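# Retract a sealant gun's rod using the thumb plate

## Task

Slide the sealant gun's rod fully rearward. It only moves back while the little thumb plate on the rod, just behind the handle, is held pushed toward the gun's nozzle end. The gun must never enter or travel over the marked areas around the arm bases, or the task fails. At the end the gun must lie on the table and not on any other object, and the retracted rod must stay retracted without the robot holding it. Release the gun, move the grippers away, and then declare that you are finished, or the task fails.

## Robot and tools

Robot: two arms, left_arm and right_arm, each ending in a parallel two-finger gripper. All poses share one scene frame: origin on the table surface midway between the arms, +x out over the table, +z up, and left_arm sits on the +y side. The names left and right are labels only and need not match image sides. Fingers point along the gripper's own +z axis and close along its y axis. end_effector_position is the point between the finger pads, roughly 1 cm short of the tips. Printed hand positions may be somewhat off, especially when an arm reaches far.

One row (used by both execute_actions and move) is a single flat list of 16 numbers covering both arms: left_arm x, y, z, qw, qx, qy, qz, opening, then right_arm x, y, z, qw, qx, qy, qz, opening. x, y, z are an absolute target position in metres in the scene frame; the quaternion is an absolute target orientation, w first. Opening runs from -1 (closed) to +1 (fully open, 0.093 m); it is a target finger setting, not a change. Always send all 16 numbers even if one arm stays put; for a still arm, repeat the exact pose and opening from the last result. To hold an orientation, resend the same quaternion every row rather than copying a drifted reported one.

execute_actions(actions): a list of up to 15 actions; each action is a list of up to 15 rows, one row per 1/30 s step. If an action has fewer than 15 rows, its last row is held for the remaining steps. An empty list just returns the current state and images. Each step, the commanded pose is clipped to within 70 mm and 16 degrees of the measured pose, so large jumps take several actions; after an action the arm continues at most to its last clipped pose. A target more than 0.6 m from the gripper's start position along any of its axes makes that action refused for both arms; if the first action is refused or any action is malformed, nothing runs.

move(target, speed, blocking): target is one 16-number row as above. Each gripper travels a straight line toward its target pose; both arms finish together, taking 0.5 to 10 s (longer paths are cut off at 10 s). speed is the top path speed in m/s, 0.002 to 0.5, default 0.25; rotation is capped at twice that in rad/s. Opening is applied at the start. Moves do not avoid obstacles or the other arm, and grippers can lag, stray or overshoot speed, mostly near full reach. Faster contact and targets set deeper past a surface push harder. blocking=false returns after 0.5 s while motion continues; until an ending is reported, other moves and actions are refused, so use wait or stop. The result adds a move: line with the ending (done, off_target, moving, held, fault) and any limits (paced = pose clipped, held = a check blocked steps, after which the arm may speed up), plus each gripper's remaining distance.

wait(seconds): 0 to 10; lets the scene run with the last commands held; returns early if a running move ends. stop(): brakes a running move; needs room, fingers keep moving. zoom_image(camera, region): camera is cam_high, cam_low, cam_left_wrist or cam_right_wrist (all 504x504); region is [x0, y0, x1, y1] in pixels from the top-left, at most 504 by 504. finished_scene(scene): ends the current scene, given its number (1 or 2); irreversible; it is how you say you are done.

Results: a state line per arm with position and quaternion; Hand target lines showing where each controller is now heading; grip_measured per gripper (+1 open, -1 closed; pads meet near -0.94, each mm of object width adds about 0.0208, with a fixed per-gripper error up to about 0.02); Joint positions ending with finger gap in metres (only a true gap when nothing blocks the fingers). Action calls also list step positions, with HELD marking steps where an arm's command was held back. pose unreachable means the clearance check altered or blocked that arm's command. FAULT lines report arm stops. MOTOR HOT appears from 75 °C; at 90 °C the arm halts for 10 s; at 100 °C it goes limp and drops. Joint friction can leave a gripper up to ~31 mm from its command, and tiny commands may not move it. Joint ranges (rad): waist -2.618 to 3.054, shoulder 0 to 3.142, elbow 0 to 3.142, wrist pitch -1.571 to 1.571, wrist yaw -1.571 to 1.571, wrist roll -2.094 to 2.094.

Grasping: to grip, send an opening somewhat below the reading for the object's width and keep sending it; lower numbers squeeze harder up to about 50-62 N per pad. The robot holds its last command while you think.

Avoid: letting the gun into or over the base zones, knocking anything off the table, leaving the gun on another object, arms colliding or pressing each other, fast impacts, drops and very hard pushes, and long heavy holds that overheat motors. Objects may be nudged occasionally by outside disturbances. A sensible order: inspect images, steady the gun body with one gripper, press the thumb plate forward with the other while drawing the rod back, release, retract both arms, then call finished_scene.

Each tool is called after "Call:" in YAML: its name, and indented under it one key for each argument.

## Session

Call:
execute_actions:
  actions: []

Scene clock: 0.00 s.
left_arm: end_effector_position=(+0.5132, +0.2548, +0.1918) grip_measured=+1.000 end_effector_quat_wxyz=(+0.338, +0.171, +0.735, -0.562) | right_arm: end_effector_position=(+0.2951, -0.0497, +0.3706) grip_measured=+0.982 end_effector_quat_wxyz=(+0.628, -0.258, +0.616, -0.399)
Joint positions: left_arm=[ 0.22   2.179  1.641 -0.045  1.316 -0.233  0.093] | right_arm=[ 1.245  1.181  0.825  0.685  1.229 -1.273  0.092]
Joint velocities: left_arm=[ 0.017 -0.002 -0.017 -0.007 -0.007  0.095  0.   ] | right_arm=[-0.002  0.007 -0.012 -0.007 -0.037  0.051  0.001]
Hand target (left_arm): +0.513, +0.255, +0.192; +0.338, +0.171, +0.735, -0.562
Hand target (right_arm): +0.295, -0.050, +0.371; +0.628, -0.258, +0.616, -0.399

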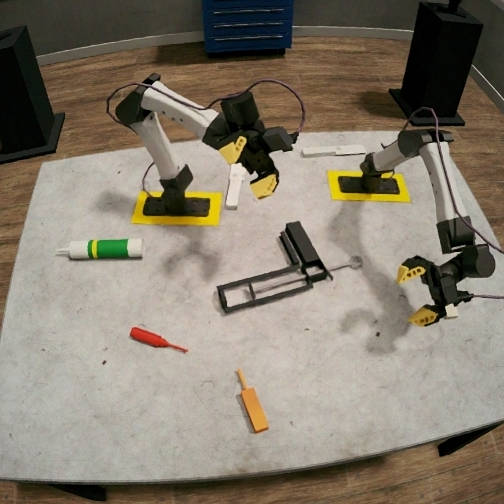

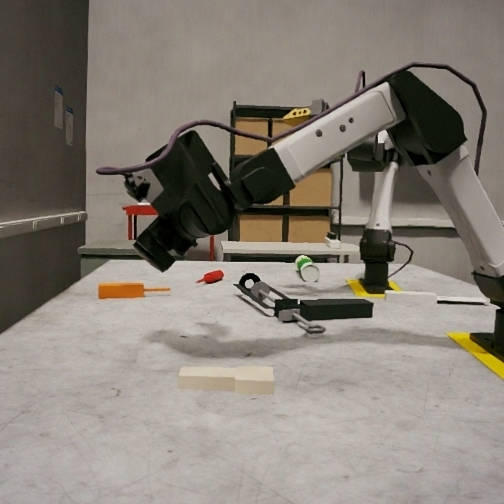

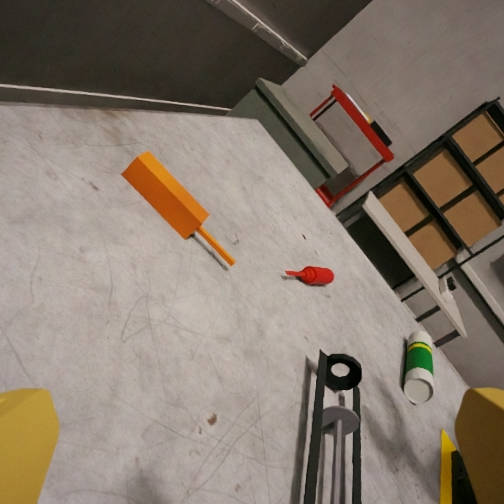

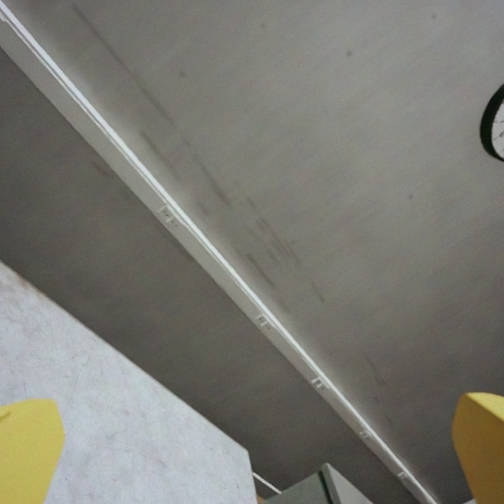

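Call:
zoom_image:
  camera: "cam_high"
  region: [200, 200, 400, 330]

Call:
zoom_image:
  camera: "cam_low"
  region: [220, 260, 390, 350]

Region (200, 200, 400, 330) of cam_high's 504x504 image, scaled by 2.520, with more detail than that image has; it fills the top 328 rows of this view, and the rest is white.

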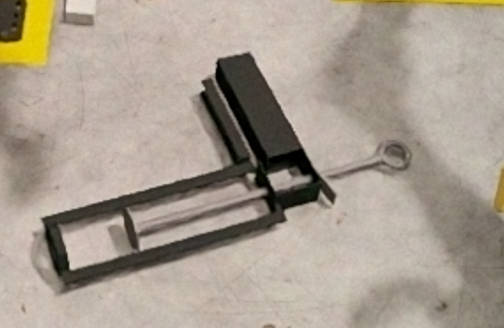

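Region (220, 260, 390, 350) of cam_low's 504x504 image, scaled by 2.965, with more detail than that image has; it fills the top 267 rows of this view, and the rest is white.

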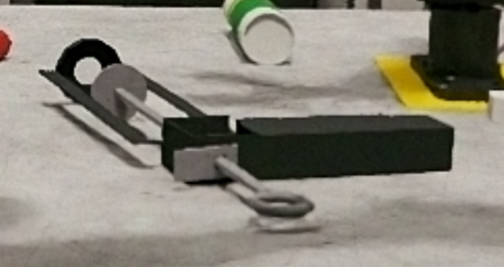

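Call:
move:
  target: [0.25,0.2,0.28,0,0,1,0,1,0.25,-0.12,0.28,0,0,1,0,1]

Scene clock: 9.87 s.
left_arm: end_effector_position=(+0.2549, +0.2031, +0.2857) grip_measured=+1.000 end_effector_quat_wxyz=(+0.143, -0.003, +0.986, -0.090) | right_arm: end_effector_position=(+0.2639, -0.1134, +0.2810) grip_measured=+0.982 end_effector_quat_wxyz=(+0.163, -0.007, +0.984, +0.066)
Joint positions: left_arm=[-0.432  1.565  1.898 -1.564  0.002 -0.561  0.093] | right_arm=[ 0.634  1.411  1.732 -1.54   0.026  0.446  0.092]
Joint velocities: left_arm=[ 0.032 -0.002  0.007  0.037 -0.022 -0.022  0.   ] | right_arm=[-0.002  0.012  0.007 -0.037 -0.051 -0.037 -0.   ]
Hand target (left_arm): +0.249, +0.206, +0.278; +0.131, -0.003, +0.988, -0.078
Hand target (right_arm): +0.256, -0.118, +0.278; +0.152, -0.006, +0.986, +0.066
Off the commanded pose (left_arm): 0.008 m, 19 deg; orientation clipped at the last step of the last action.
Off the commanded pose (right_arm): 0.015 m, 20 deg; orientation clipped at the last step of the last action.
joint sent to its limit (left arm) — the command would take joint 4 (wrist pitch) past its lower limit, so that joint was sent only as far as its limit.
joint sent to its limit (right arm) — the command would take joint 4 (wrist pitch) past its lower limit, so that joint was sent only as far as its limit.
move: off_target (left_arm, right_arm); limits=paced

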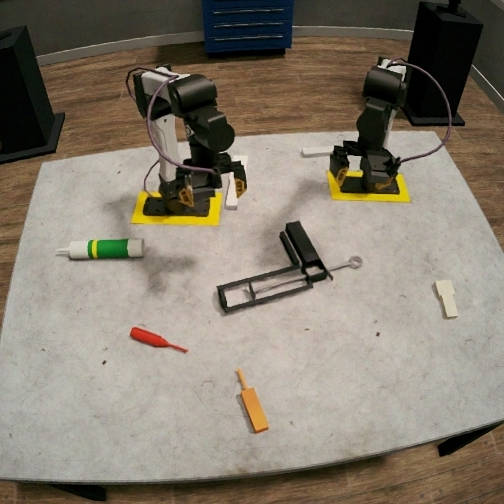

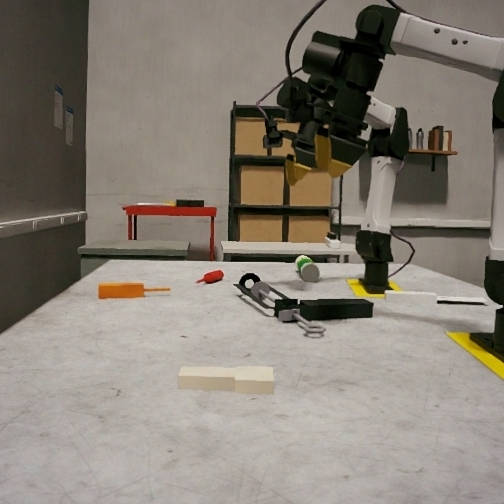

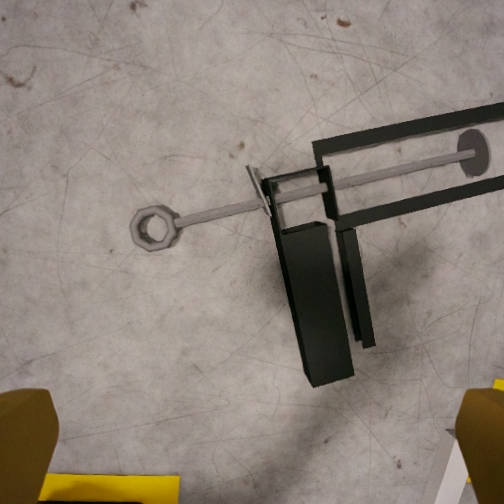

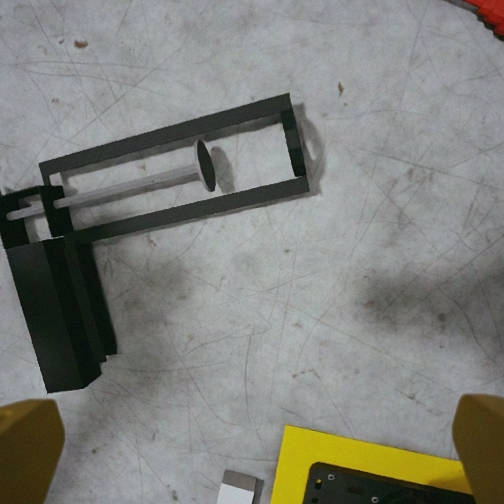

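Call:
move:
  target: [0.30,0.24,0.17,0,-0.113,0.994,0,1,0.30,0.02,0.17,0,-0.113,0.994,0,1]

Scene clock: 22.13 s.
left_arm: end_effector_position=(+0.3013, +0.2353, +0.1790) grip_measured=+1.000 end_effector_quat_wxyz=(+0.009, -0.107, +0.994, -0.006) | right_arm: end_effector_position=(+0.3016, +0.0197, +0.1666) grip_measured=+0.982 end_effector_quat_wxyz=(+0.008, -0.111, +0.994, +0.004)
Joint positions: left_arm=[-0.278  1.821  1.789 -1.517  0.001 -0.614  0.093] | right_arm=[ 0.894  2.006  1.989 -1.537  0.002  0.503  0.092]
Joint velocities: left_arm=[-0.022  0.007 -0.007  0.022 -0.007 -0.066  0.   ] | right_arm=[ 0.002  0.002  0.007 -0.066  0.051 -0.007  0.001]
Hand target (left_arm): +0.300, +0.239, +0.171; +0.001, -0.112, +0.994, +0.002
Hand target (right_arm): +0.298, +0.022, +0.168; +0.000, -0.113, +0.994, +0.006
Off the commanded pose (left_arm): 0.010 m, 1 deg.
Off the commanded pose (right_arm): 0.004 m, 1 deg.
joint sent to its limit (right arm) — the command would take joint 4 (wrist pitch) past its lower limit, so that joint was sent only as far as its limit.
move: done

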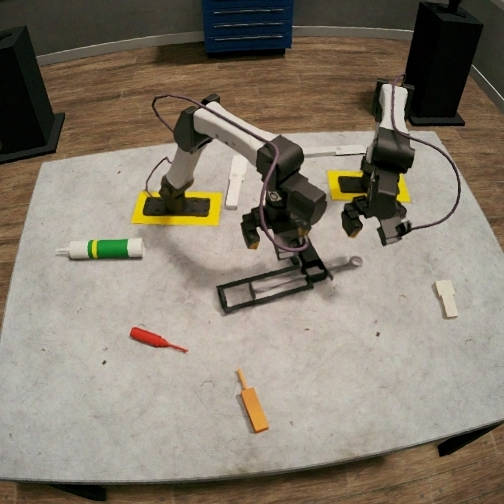

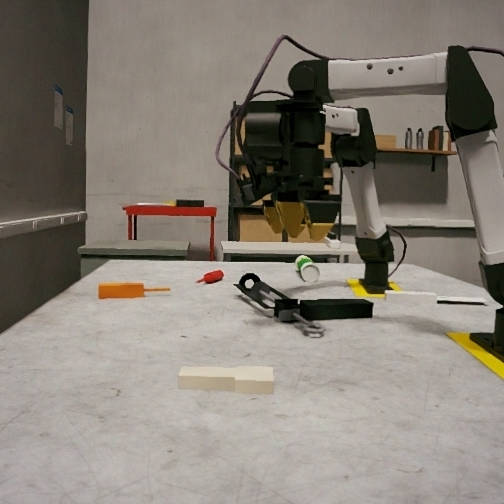

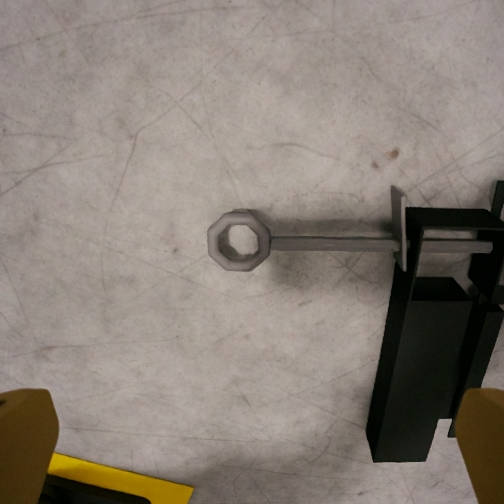

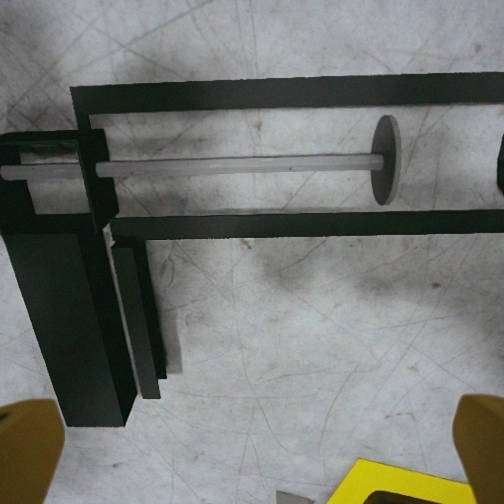

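Call:
move:
  target: [0.255,0.33,0.12,0,-0.78,0.625,0,1,0.321,0.12,0.10,0,-0.113,0.994,0,1]
  speed: 0.4

Scene clock: 34.17 s.
left_arm: end_effector_position=(+0.2612, +0.3273, +0.1237) grip_measured=+1.000 end_effector_quat_wxyz=(-0.001, +0.776, -0.631, +0.003) | right_arm: end_effector_position=(+0.3234, +0.1181, +0.1060) grip_measured=+0.982 end_effector_quat_wxyz=(+0.010, -0.111, +0.994, +0.008)
Joint positions: left_arm=[-0.023  1.571  1.286 -1.28   0.001 -1.922  0.093] | right_arm=[ 1.021  2.4    2.386 -1.531  0.001  0.629  0.092]
Joint velocities: left_arm=[-0.017 -0.012 -0.007 -0.007 -0.037 -0.051  0.   ] | right_arm=[-0.002 -0.007  0.002  0.037  0.037 -0.022 -0.001]
Hand target (left_arm): +0.256, +0.330, +0.119; +0.000, +0.781, -0.625, -0.001
Hand target (right_arm): +0.319, +0.121, +0.100; -0.001, -0.113, +0.994, +0.002
Off the commanded pose (left_arm): 0.008 m, 1 deg.
Off the commanded pose (right_arm): 0.007 m, 1 deg.
move: done

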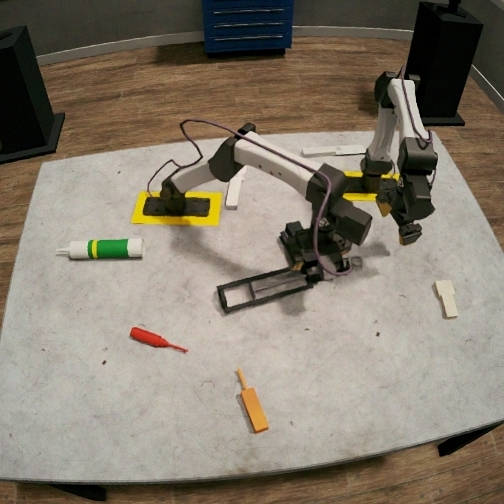

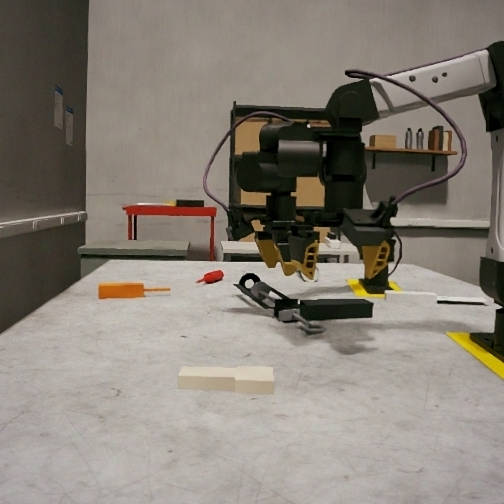

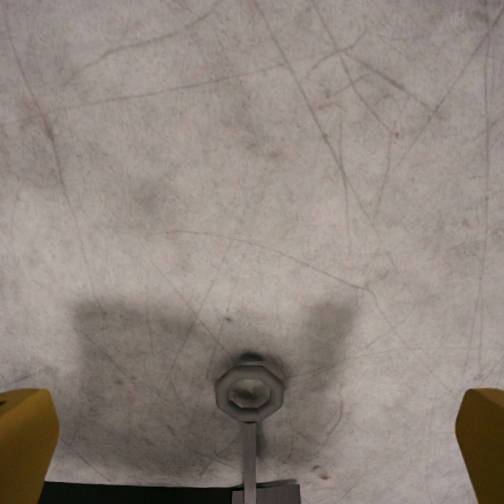

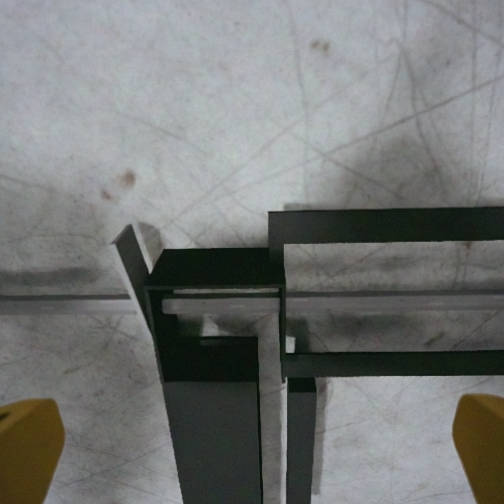

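Call:
zoom_image:
  camera: "cam_low"
  region: [220, 210, 410, 345]

Call:
move:
  target: [0.255,0.33,0.12,0,-0.78,0.625,0,1,0.311,0.14,0.055,0,-0.113,0.994,0,1]
  speed: 0.1

Region (220, 210, 410, 345) of cam_low's 504x504 image, scaled by 2.653, with more detail than that image has; it fills the top 358 rows of this view, and the rest is white.

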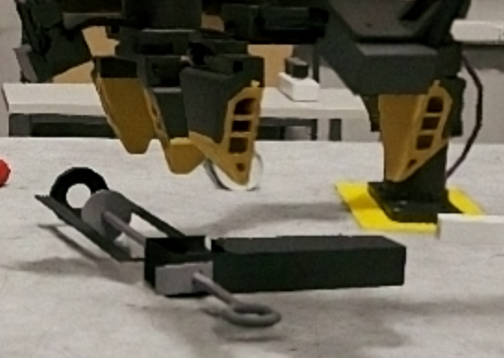

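Scene clock: 38.87 s.
left_arm: end_effector_position=(+0.2614, +0.3273, +0.1237) grip_measured=+1.000 end_effector_quat_wxyz=(-0.001, +0.777, -0.630, +0.003) | right_arm: end_effector_position=(+0.3144, +0.1379, +0.0684) grip_measured=+0.982 end_effector_quat_wxyz=(+0.008, -0.112, +0.994, +0.007)
Joint positions: left_arm=[-0.023  1.571  1.286 -1.279  0.001 -1.925  0.093] | right_arm=[ 1.063  2.431  2.29  -1.41   0.001  0.669  0.092]
Joint velocities: left_arm=[-0.027 -0.007  0.002 -0.007  0.007  0.051  0.   ] | right_arm=[ 0.012  0.007  0.007 -0.11  -0.051 -0.007  0.   ]
Hand target (left_arm): +0.255, +0.330, +0.120; +0.000, +0.780, -0.625, -0.000
Hand target (right_arm): +0.311, +0.140, +0.055; -0.001, -0.113, +0.994, +0.000
Off the commanded pose (left_arm): 0.008 m, 1 deg.
Off the commanded pose (right_arm): 0.014 m, 1 deg.
move: off_target (right_arm)

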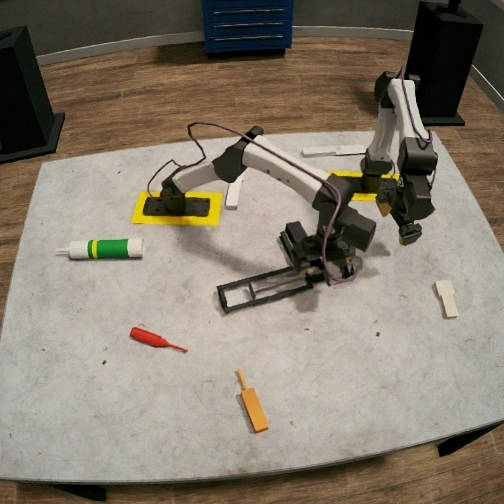

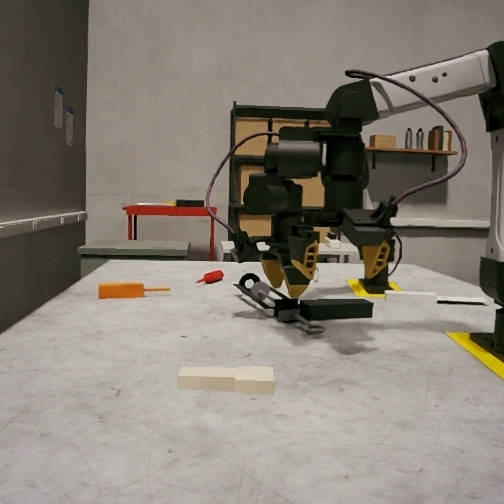

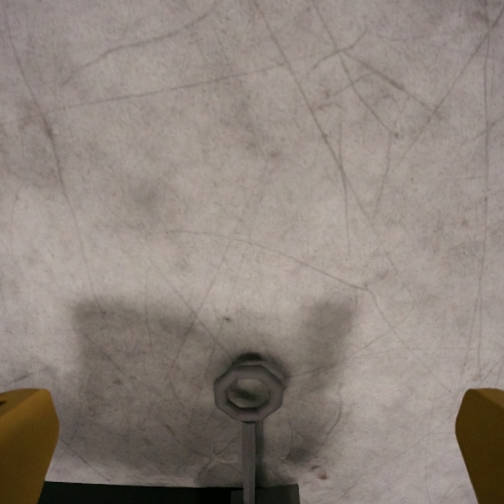

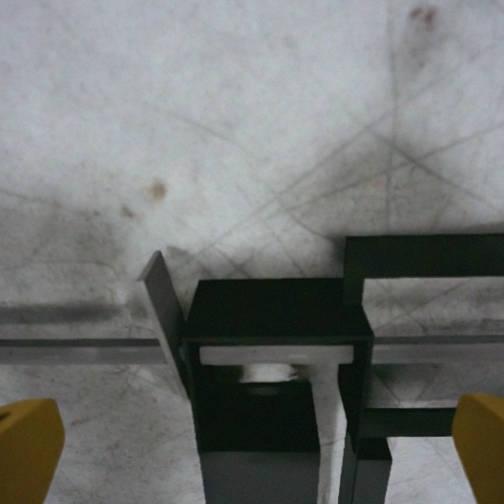

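Call:
move:
  target: [0.255,0.33,0.12,0,-0.78,0.625,0,1,0.336,0.146,0.058,0,-0.113,0.994,0,1]
  speed: 0.1

Call:
move:
  target: [0.255,0.33,0.12,0,-0.78,0.625,0,1,0.336,0.146,0.032,0,-0.113,0.994,0,1]
  speed: 0.05

Call:
zoom_image:
  camera: "cam_low"
  region: [220, 240, 390, 345]

Scene clock: 44.73 s.
left_arm: end_effector_position=(+0.2614, +0.3273, +0.1237) grip_measured=+1.000 end_effector_quat_wxyz=(-0.001, +0.777, -0.630, +0.003) | right_arm: end_effector_position=(+0.3344, +0.1506, +0.0662) grip_measured=+0.982 end_effector_quat_wxyz=(+0.011, -0.114, +0.993, +0.010)
Joint positions: left_arm=[-0.023  1.571  1.286 -1.279  0.001 -1.925  0.093] | right_arm=[ 1.047  2.596  2.587 -1.532  0.001  0.651  0.092]
Joint velocities: left_arm=[ 0.002 -0.012  0.002  0.022 -0.022 -0.081  0.   ] | right_arm=[-0.002 -0.007  0.007  0.007 -0.007 -0.022 -0.   ]
Hand target (left_arm): +0.255, +0.330, +0.120; +0.000, +0.780, -0.625, -0.000
Hand target (right_arm): +0.336, +0.146, +0.058; +0.001, -0.113, +0.994, +0.000
Off the commanded pose (left_arm): 0.008 m, 1 deg.
Off the commanded pose (right_arm): 0.009 m, 2 deg.
move: done

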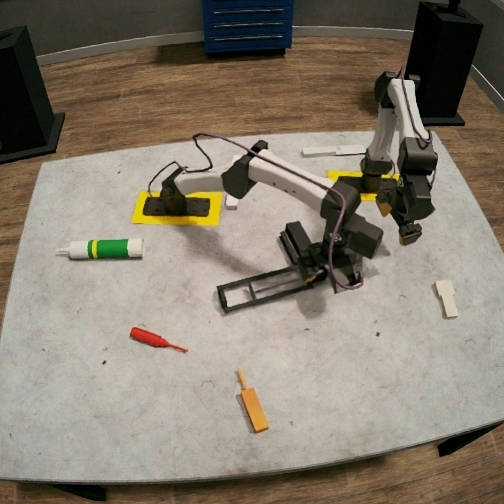

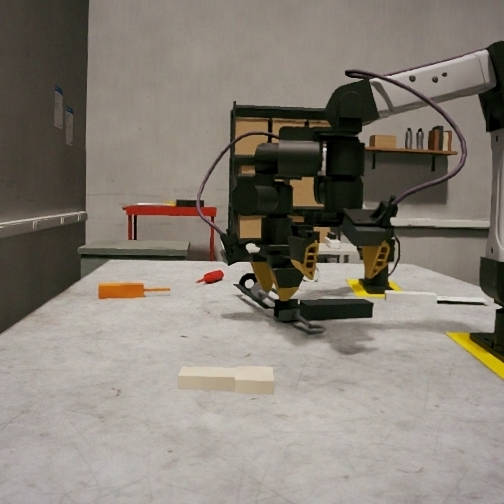

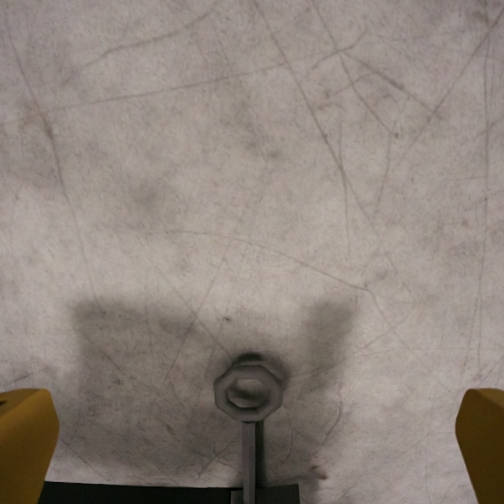

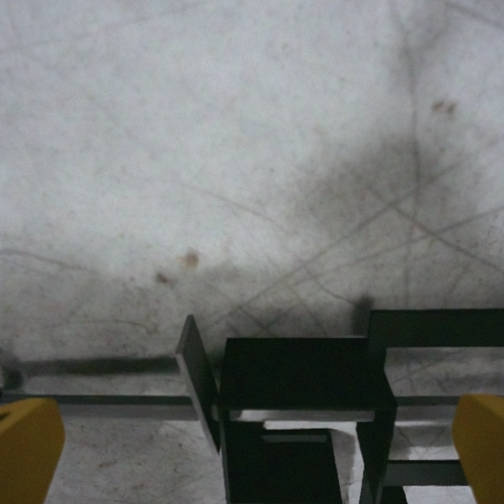

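Scene clock: 45.87 s.
left_arm: end_effector_position=(+0.2614, +0.3273, +0.1237) grip_measured=+1.000 end_effector_quat_wxyz=(-0.001, +0.777, -0.630, +0.003) | right_arm: end_effector_position=(+0.3335, +0.1495, +0.0367) grip_measured=+0.982 end_effector_quat_wxyz=(+0.002, -0.114, +0.993, +0.001)
Joint positions: left_arm=[-0.023  1.571  1.286 -1.279  0.001 -1.925  0.093] | right_arm=[ 1.047  2.596  2.469 -1.441  0.001  0.65   0.092]
Joint velocities: left_arm=[-0.002 -0.012  0.012 -0.066 -0.051  0.037  0.   ] | right_arm=[-0.002 -0.002  0.012  0.007  0.037  0.007 -0.   ]
Hand target (left_arm): +0.255, +0.330, +0.120; +0.000, +0.780, -0.625, -0.000
Hand target (right_arm): +0.336, +0.146, +0.032; -0.000, -0.113, +0.994, -0.000
Off the commanded pose (left_arm): 0.008 m, 1 deg.
Off the commanded pose (right_arm): 0.006 m, 0 deg.
move: done

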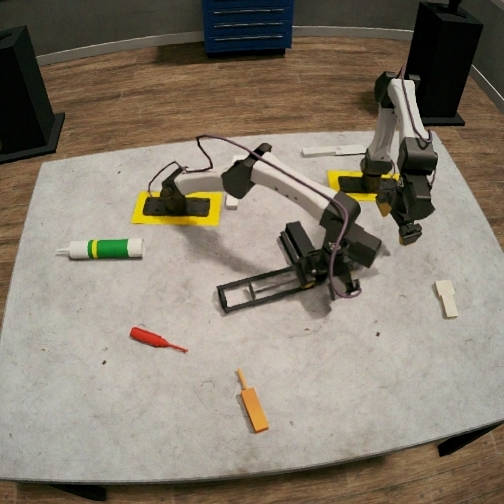

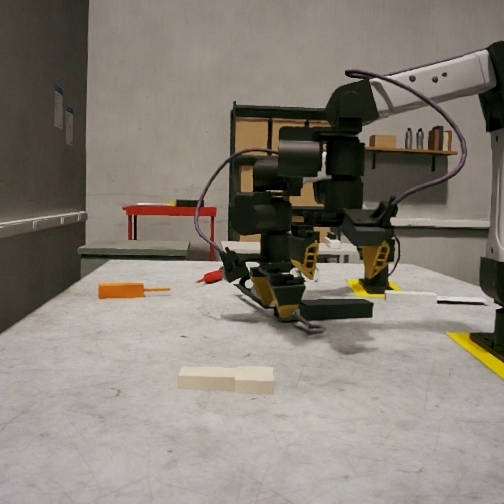

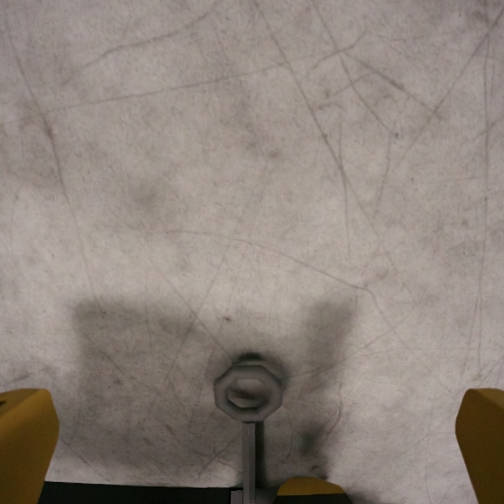

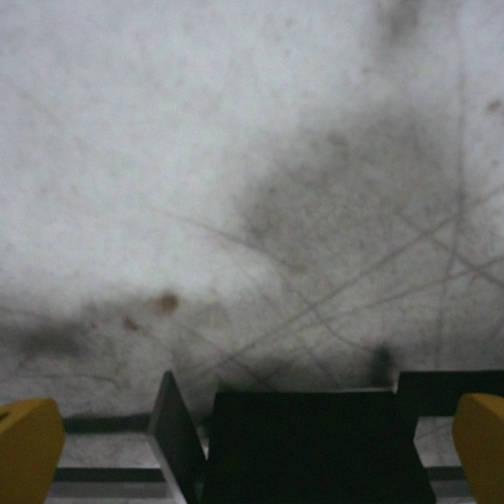

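Region (220, 240, 390, 345) of cam_low's 504x504 image, scaled by 2.965, with more detail than that image has; it fills the top 311 rows of this view, and the rest is white.

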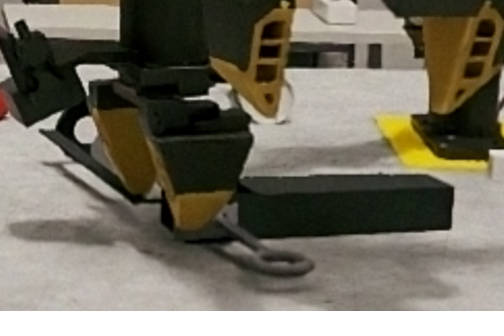

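Call:
move:
  target: [0.272,0.262,0.07,-0.107,-0.768,0.616,-0.136,0.3,0.337,0.140,0.032,0,-0.113,0.994,0,0.6]
  speed: 0.1

Call:
move:
  target: [0.272,0.262,0.06,-0.107,-0.768,0.616,-0.136,0.3,0.337,0.140,0.032,0,-0.113,0.994,0,0.0]

Call:
zoom_image:
  camera: "cam_low"
  region: [220, 200, 420, 345]

Scene clock: 54.33 s.
left_arm: end_effector_position=(+0.2792, +0.2647, +0.0791) grip_measured=+0.302 end_effector_quat_wxyz=(+0.097, +0.768, -0.617, +0.144) | right_arm: end_effector_position=(+0.3336, +0.1473, +0.0347) grip_measured=+0.602 end_effector_quat_wxyz=(+0.003, -0.117, +0.993, +0.002)
Joint positions: left_arm=[-0.051  1.571  1.062 -0.896  0.309 -1.988  0.06 ] | right_arm=[ 1.044  2.57   2.412 -1.405  0.001  0.641  0.074]
Joint velocities: left_arm=[-0.017 -0.007 -0.002  0.095 -0.037  0.066  0.   ] | right_arm=[-0.027 -0.007 -0.012 -0.007  0.022  0.051 -0.001]
Hand target (left_arm): +0.271, +0.262, +0.070; +0.108, +0.768, -0.616, +0.135
Hand target (right_arm): +0.337, +0.140, +0.032; -0.000, -0.113, +0.994, -0.001
Off the commanded pose (left_arm): 0.012 m, 2 deg.
Off the commanded pose (right_arm): 0.008 m, 1 deg.
move: off_target (left_arm)

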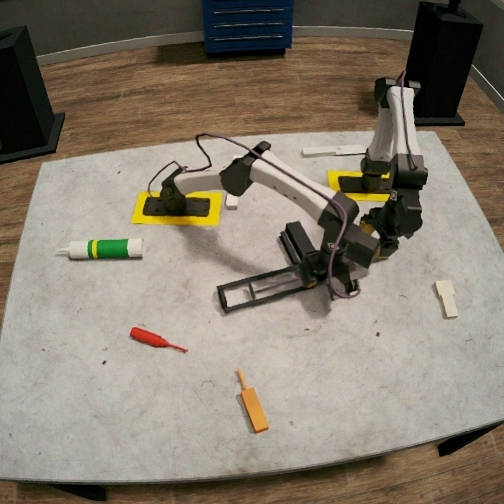

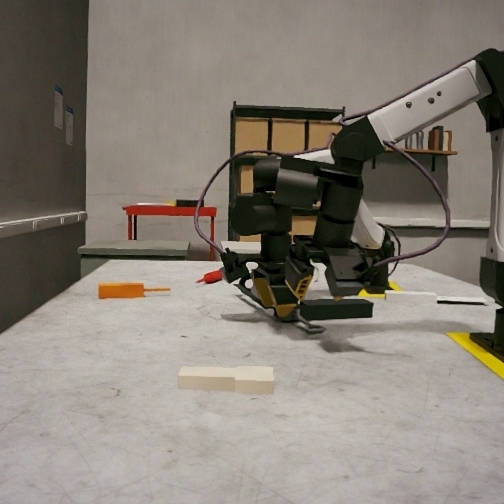

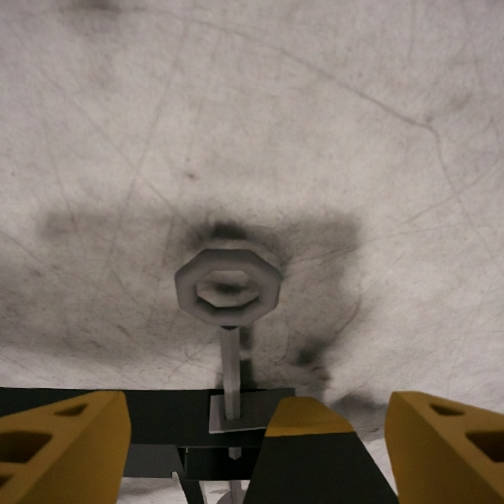

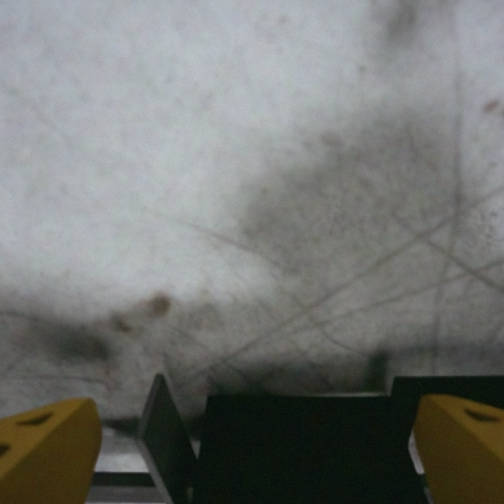

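Scene clock: 55.03 s.
left_arm: end_effector_position=(+0.2793, +0.2647, +0.0722) grip_measured=+0.302 end_effector_quat_wxyz=(+0.094, +0.767, -0.617, +0.149) | right_arm: end_effector_position=(+0.3338, +0.1485, +0.0347) grip_measured=+0.003 end_effector_quat_wxyz=(+0.004, -0.117, +0.993, +0.005)
Joint positions: left_arm=[-0.051  1.571  1.031 -0.855  0.309 -1.988  0.06 ] | right_arm=[ 1.044  2.57   2.412 -1.401 -0.002  0.641  0.045]
Joint velocities: left_arm=[ 0.002  0.007  0.002  0.081 -0.051 -0.007 -0.001] | right_arm=[ 0.002 -0.002 -0.007  0.022 -0.081 -0.022 -0.   ]
Hand target (left_arm): +0.272, +0.262, +0.060; +0.107, +0.768, -0.616, +0.136
Hand target (right_arm): +0.337, +0.140, +0.032; -0.000, -0.113, +0.994, -0.000
Off the commanded pose (left_arm): 0.014 m, 2 deg.
Off the commanded pose (right_arm): 0.009 m, 1 deg.
move: off_target (left_arm)

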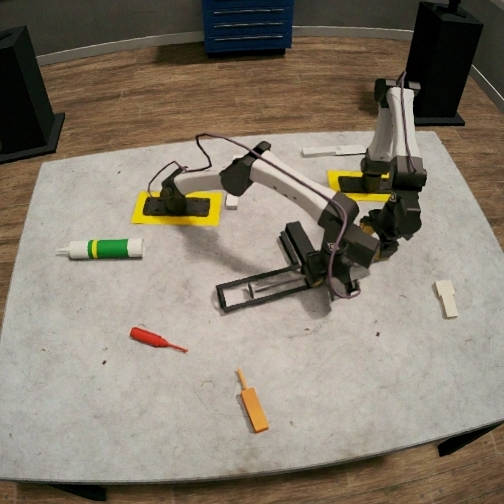

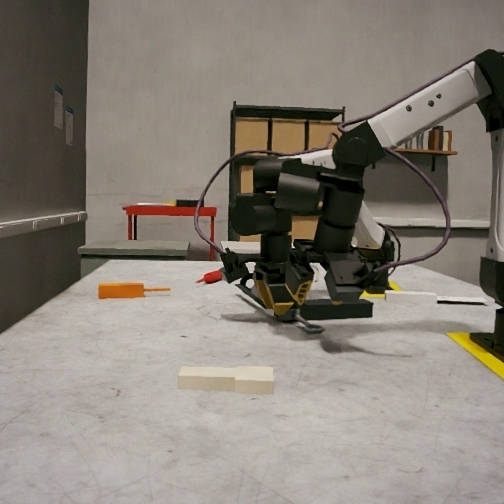

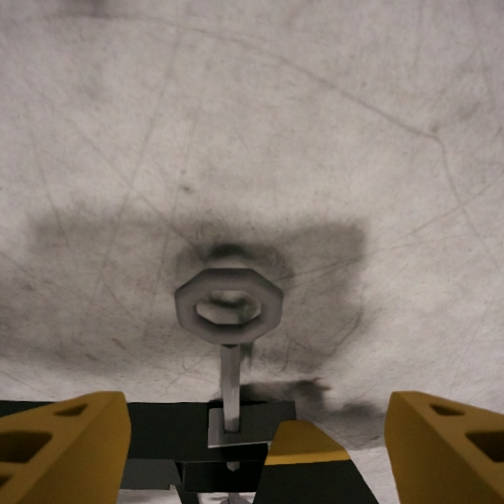

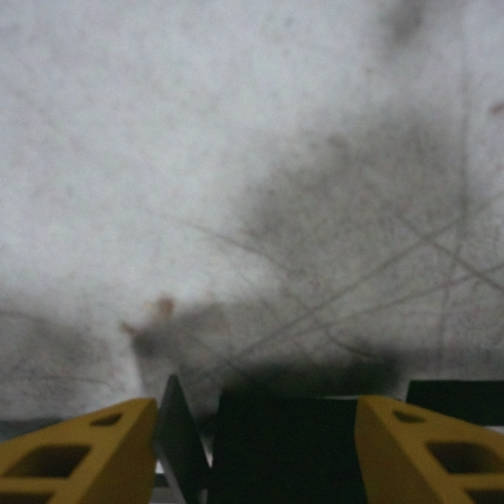

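Region (220, 200, 420, 345) of cam_low's 504x504 image, scaled by 2.520, with more detail than that image has; it fills the top 365 rows of this view, and the rest is white.

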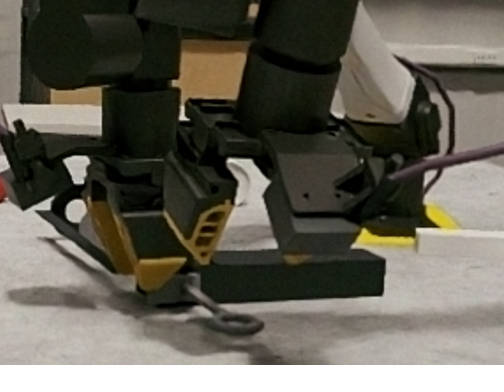

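Call:
move:
  target: [0.278,0.275,0.065,-0.107,-0.768,0.616,-0.136,0.3,0.334,0.142,0.04,0,-0.113,0.994,0,1]
  speed: 0.05

Call:
move:
  target: [0.278,0.275,0.065,-0.107,-0.768,0.616,-0.136,0.3,0.330,0.142,0.012,0,-0.113,0.994,0,1]
  speed: 0.04

Call:
move:
  target: [0.278,0.275,0.065,-0.107,-0.768,0.616,-0.136,0.3,0.330,0.142,0.012,0,-0.113,0.994,0,0.1]

Scene clock: 62.03 s.
left_arm: end_effector_position=(+0.2792, +0.2743, +0.0674) grip_measured=+0.302 end_effector_quat_wxyz=(+0.098, +0.768, -0.617, +0.142) | right_arm: end_effector_position=(+0.3335, +0.1494, +0.0347) grip_measured=+0.979 end_effector_quat_wxyz=(+0.003, -0.118, +0.993, +0.008)
Joint positions: left_arm=[-0.016  1.588  1.031 -0.866  0.314 -1.95   0.06 ] | right_arm=[ 1.044  2.57   2.412 -1.399 -0.007  0.64   0.092]
Joint velocities: left_arm=[ 0.007 -0.002 -0.012 -0.007 -0.022 -0.007  0.001] | right_arm=[-0.007 -0.027  0.012 -0.037 -0.022  0.022  0.   ]
Hand target (left_arm): +0.278, +0.275, +0.065; +0.107, +0.769, -0.616, +0.136
Hand target (right_arm): +0.334, +0.142, +0.040; +0.000, -0.113, +0.994, +0.000
Off the commanded pose (left_arm): 0.003 m, 1 deg.
Off the commanded pose (right_arm): 0.009 m, 1 deg.
move: done

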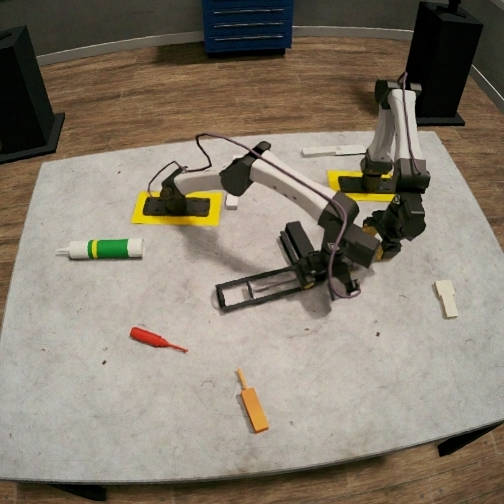

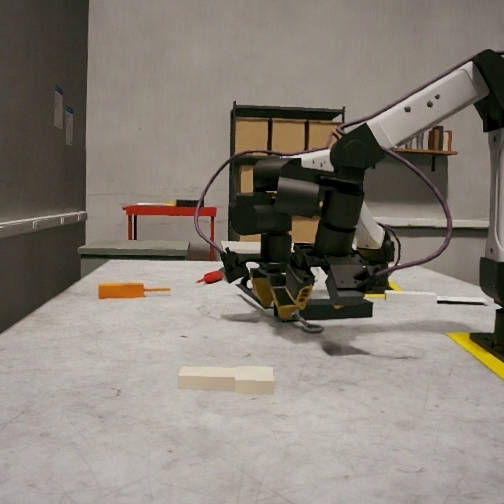

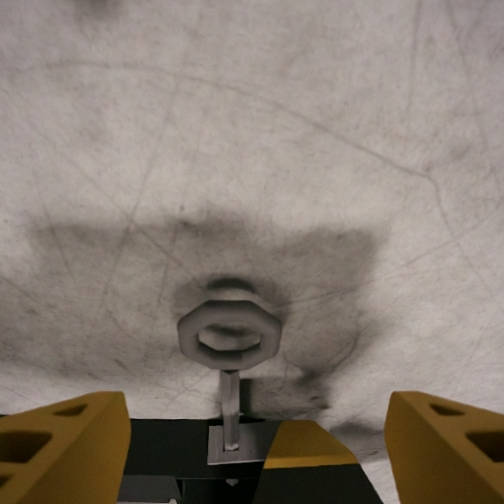

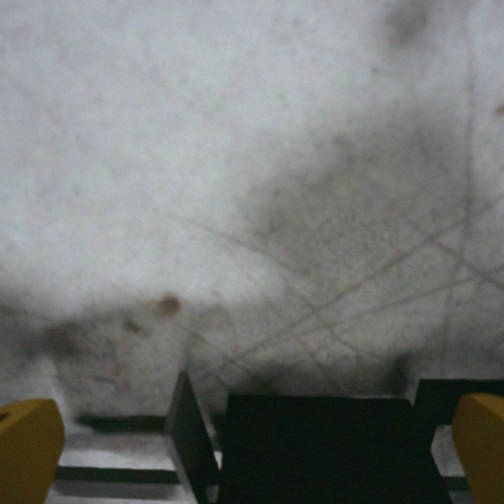

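Scene clock: 62.87 s.
left_arm: end_effector_position=(+0.2791, +0.2742, +0.0674) grip_measured=+0.302 end_effector_quat_wxyz=(+0.098, +0.767, -0.618, +0.142) | right_arm: end_effector_position=(+0.3335, +0.1492, +0.0348) grip_measured=+0.979 end_effector_quat_wxyz=(+0.015, -0.117, +0.993, +0.018)
Joint positions: left_arm=[-0.016  1.588  1.031 -0.867  0.315 -1.947  0.06 ] | right_arm=[ 1.044  2.513  2.304 -1.316 -0.007  0.641  0.092]
Joint velocities: left_arm=[-0.007  0.007 -0.012  0.037 -0.095 -0.007 -0.001] | right_arm=[-0.012 -0.012 -0.012 -0.051  0.066 -0.007 -0.001]
Hand target (left_arm): +0.278, +0.275, +0.065; +0.107, +0.768, -0.616, +0.136
Hand target (right_arm): +0.330, +0.142, +0.013; -0.000, -0.113, +0.994, -0.000
Off the commanded pose (left_arm): 0.003 m, 1 deg.
Off the commanded pose (right_arm): 0.024 m, 3 deg.
move: off_target (right_arm)

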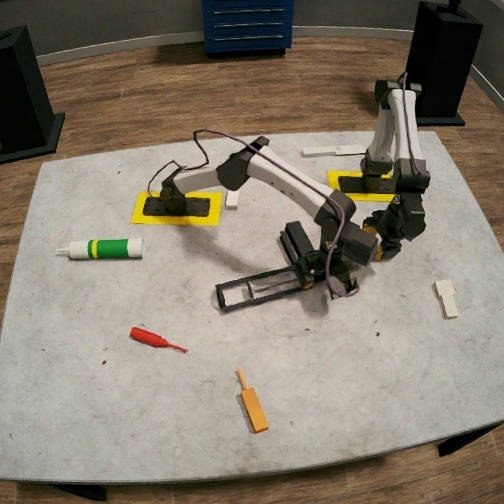

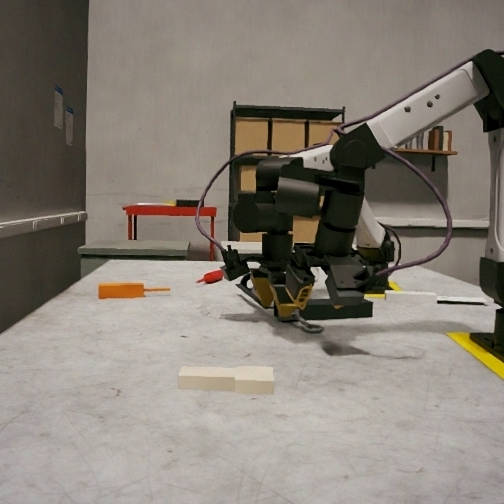

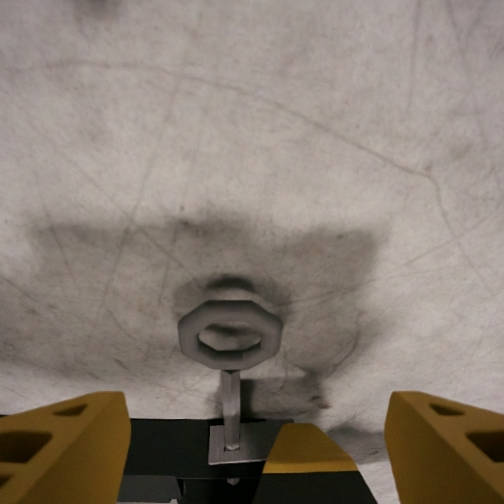

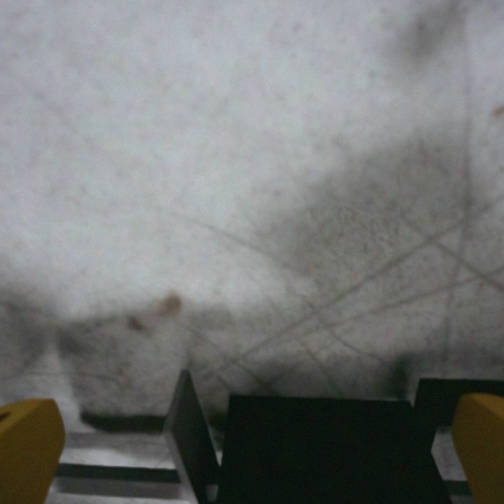

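Scene clock: 63.57 s.
left_arm: end_effector_position=(+0.2791, +0.2742, +0.0674) grip_measured=+0.302 end_effector_quat_wxyz=(+0.098, +0.767, -0.618, +0.142) | right_arm: end_effector_position=(+0.3350, +0.1478, +0.0309) grip_measured=+0.102 end_effector_quat_wxyz=(+0.019, -0.117, +0.993, +0.014)
Joint positions: left_arm=[-0.016  1.588  1.031 -0.867  0.315 -1.947  0.06 ] | right_arm=[ 1.044  2.511  2.286 -1.299  0.005  0.641  0.05 ]
Joint velocities: left_arm=[-0.012  0.002  0.012  0.007  0.037  0.081 -0.001] | right_arm=[ 0.007 -0.027  0.002  0.022 -0.037 -0.066  0.   ]
Hand target (left_arm): +0.278, +0.275, +0.065; +0.107, +0.768, -0.616, +0.136
Hand target (right_arm): +0.330, +0.142, +0.012; -0.001, -0.113, +0.994, -0.000
Off the commanded pose (left_arm): 0.003 m, 1 deg.
Off the commanded pose (right_arm): 0.020 m, 3 deg.
move: off_target (right_arm)

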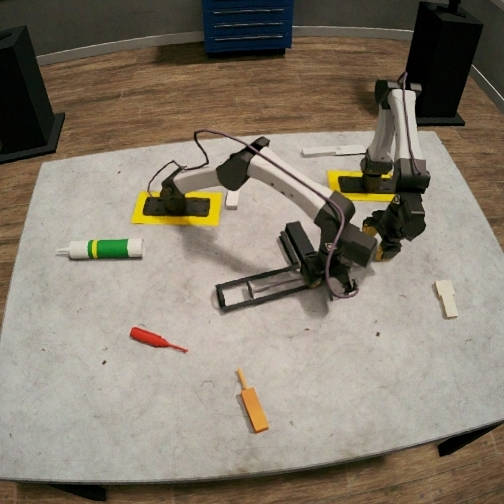

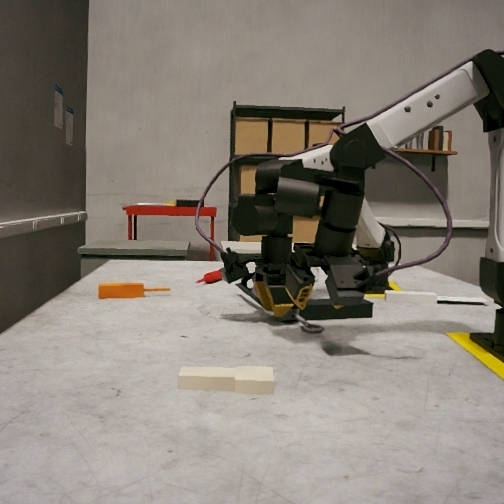

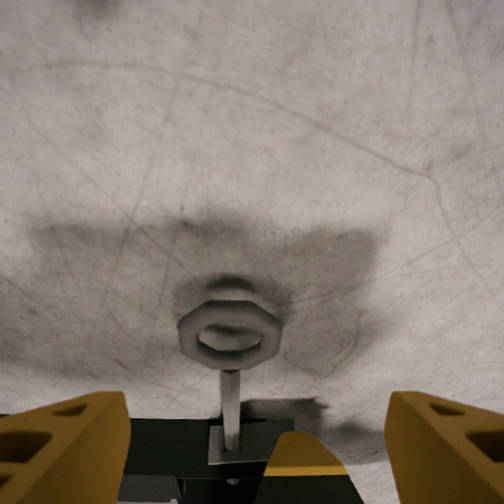

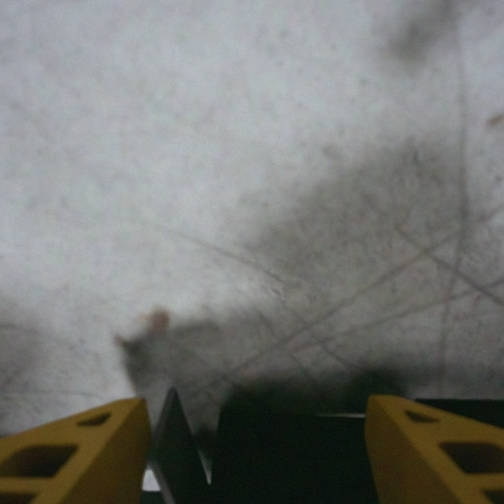

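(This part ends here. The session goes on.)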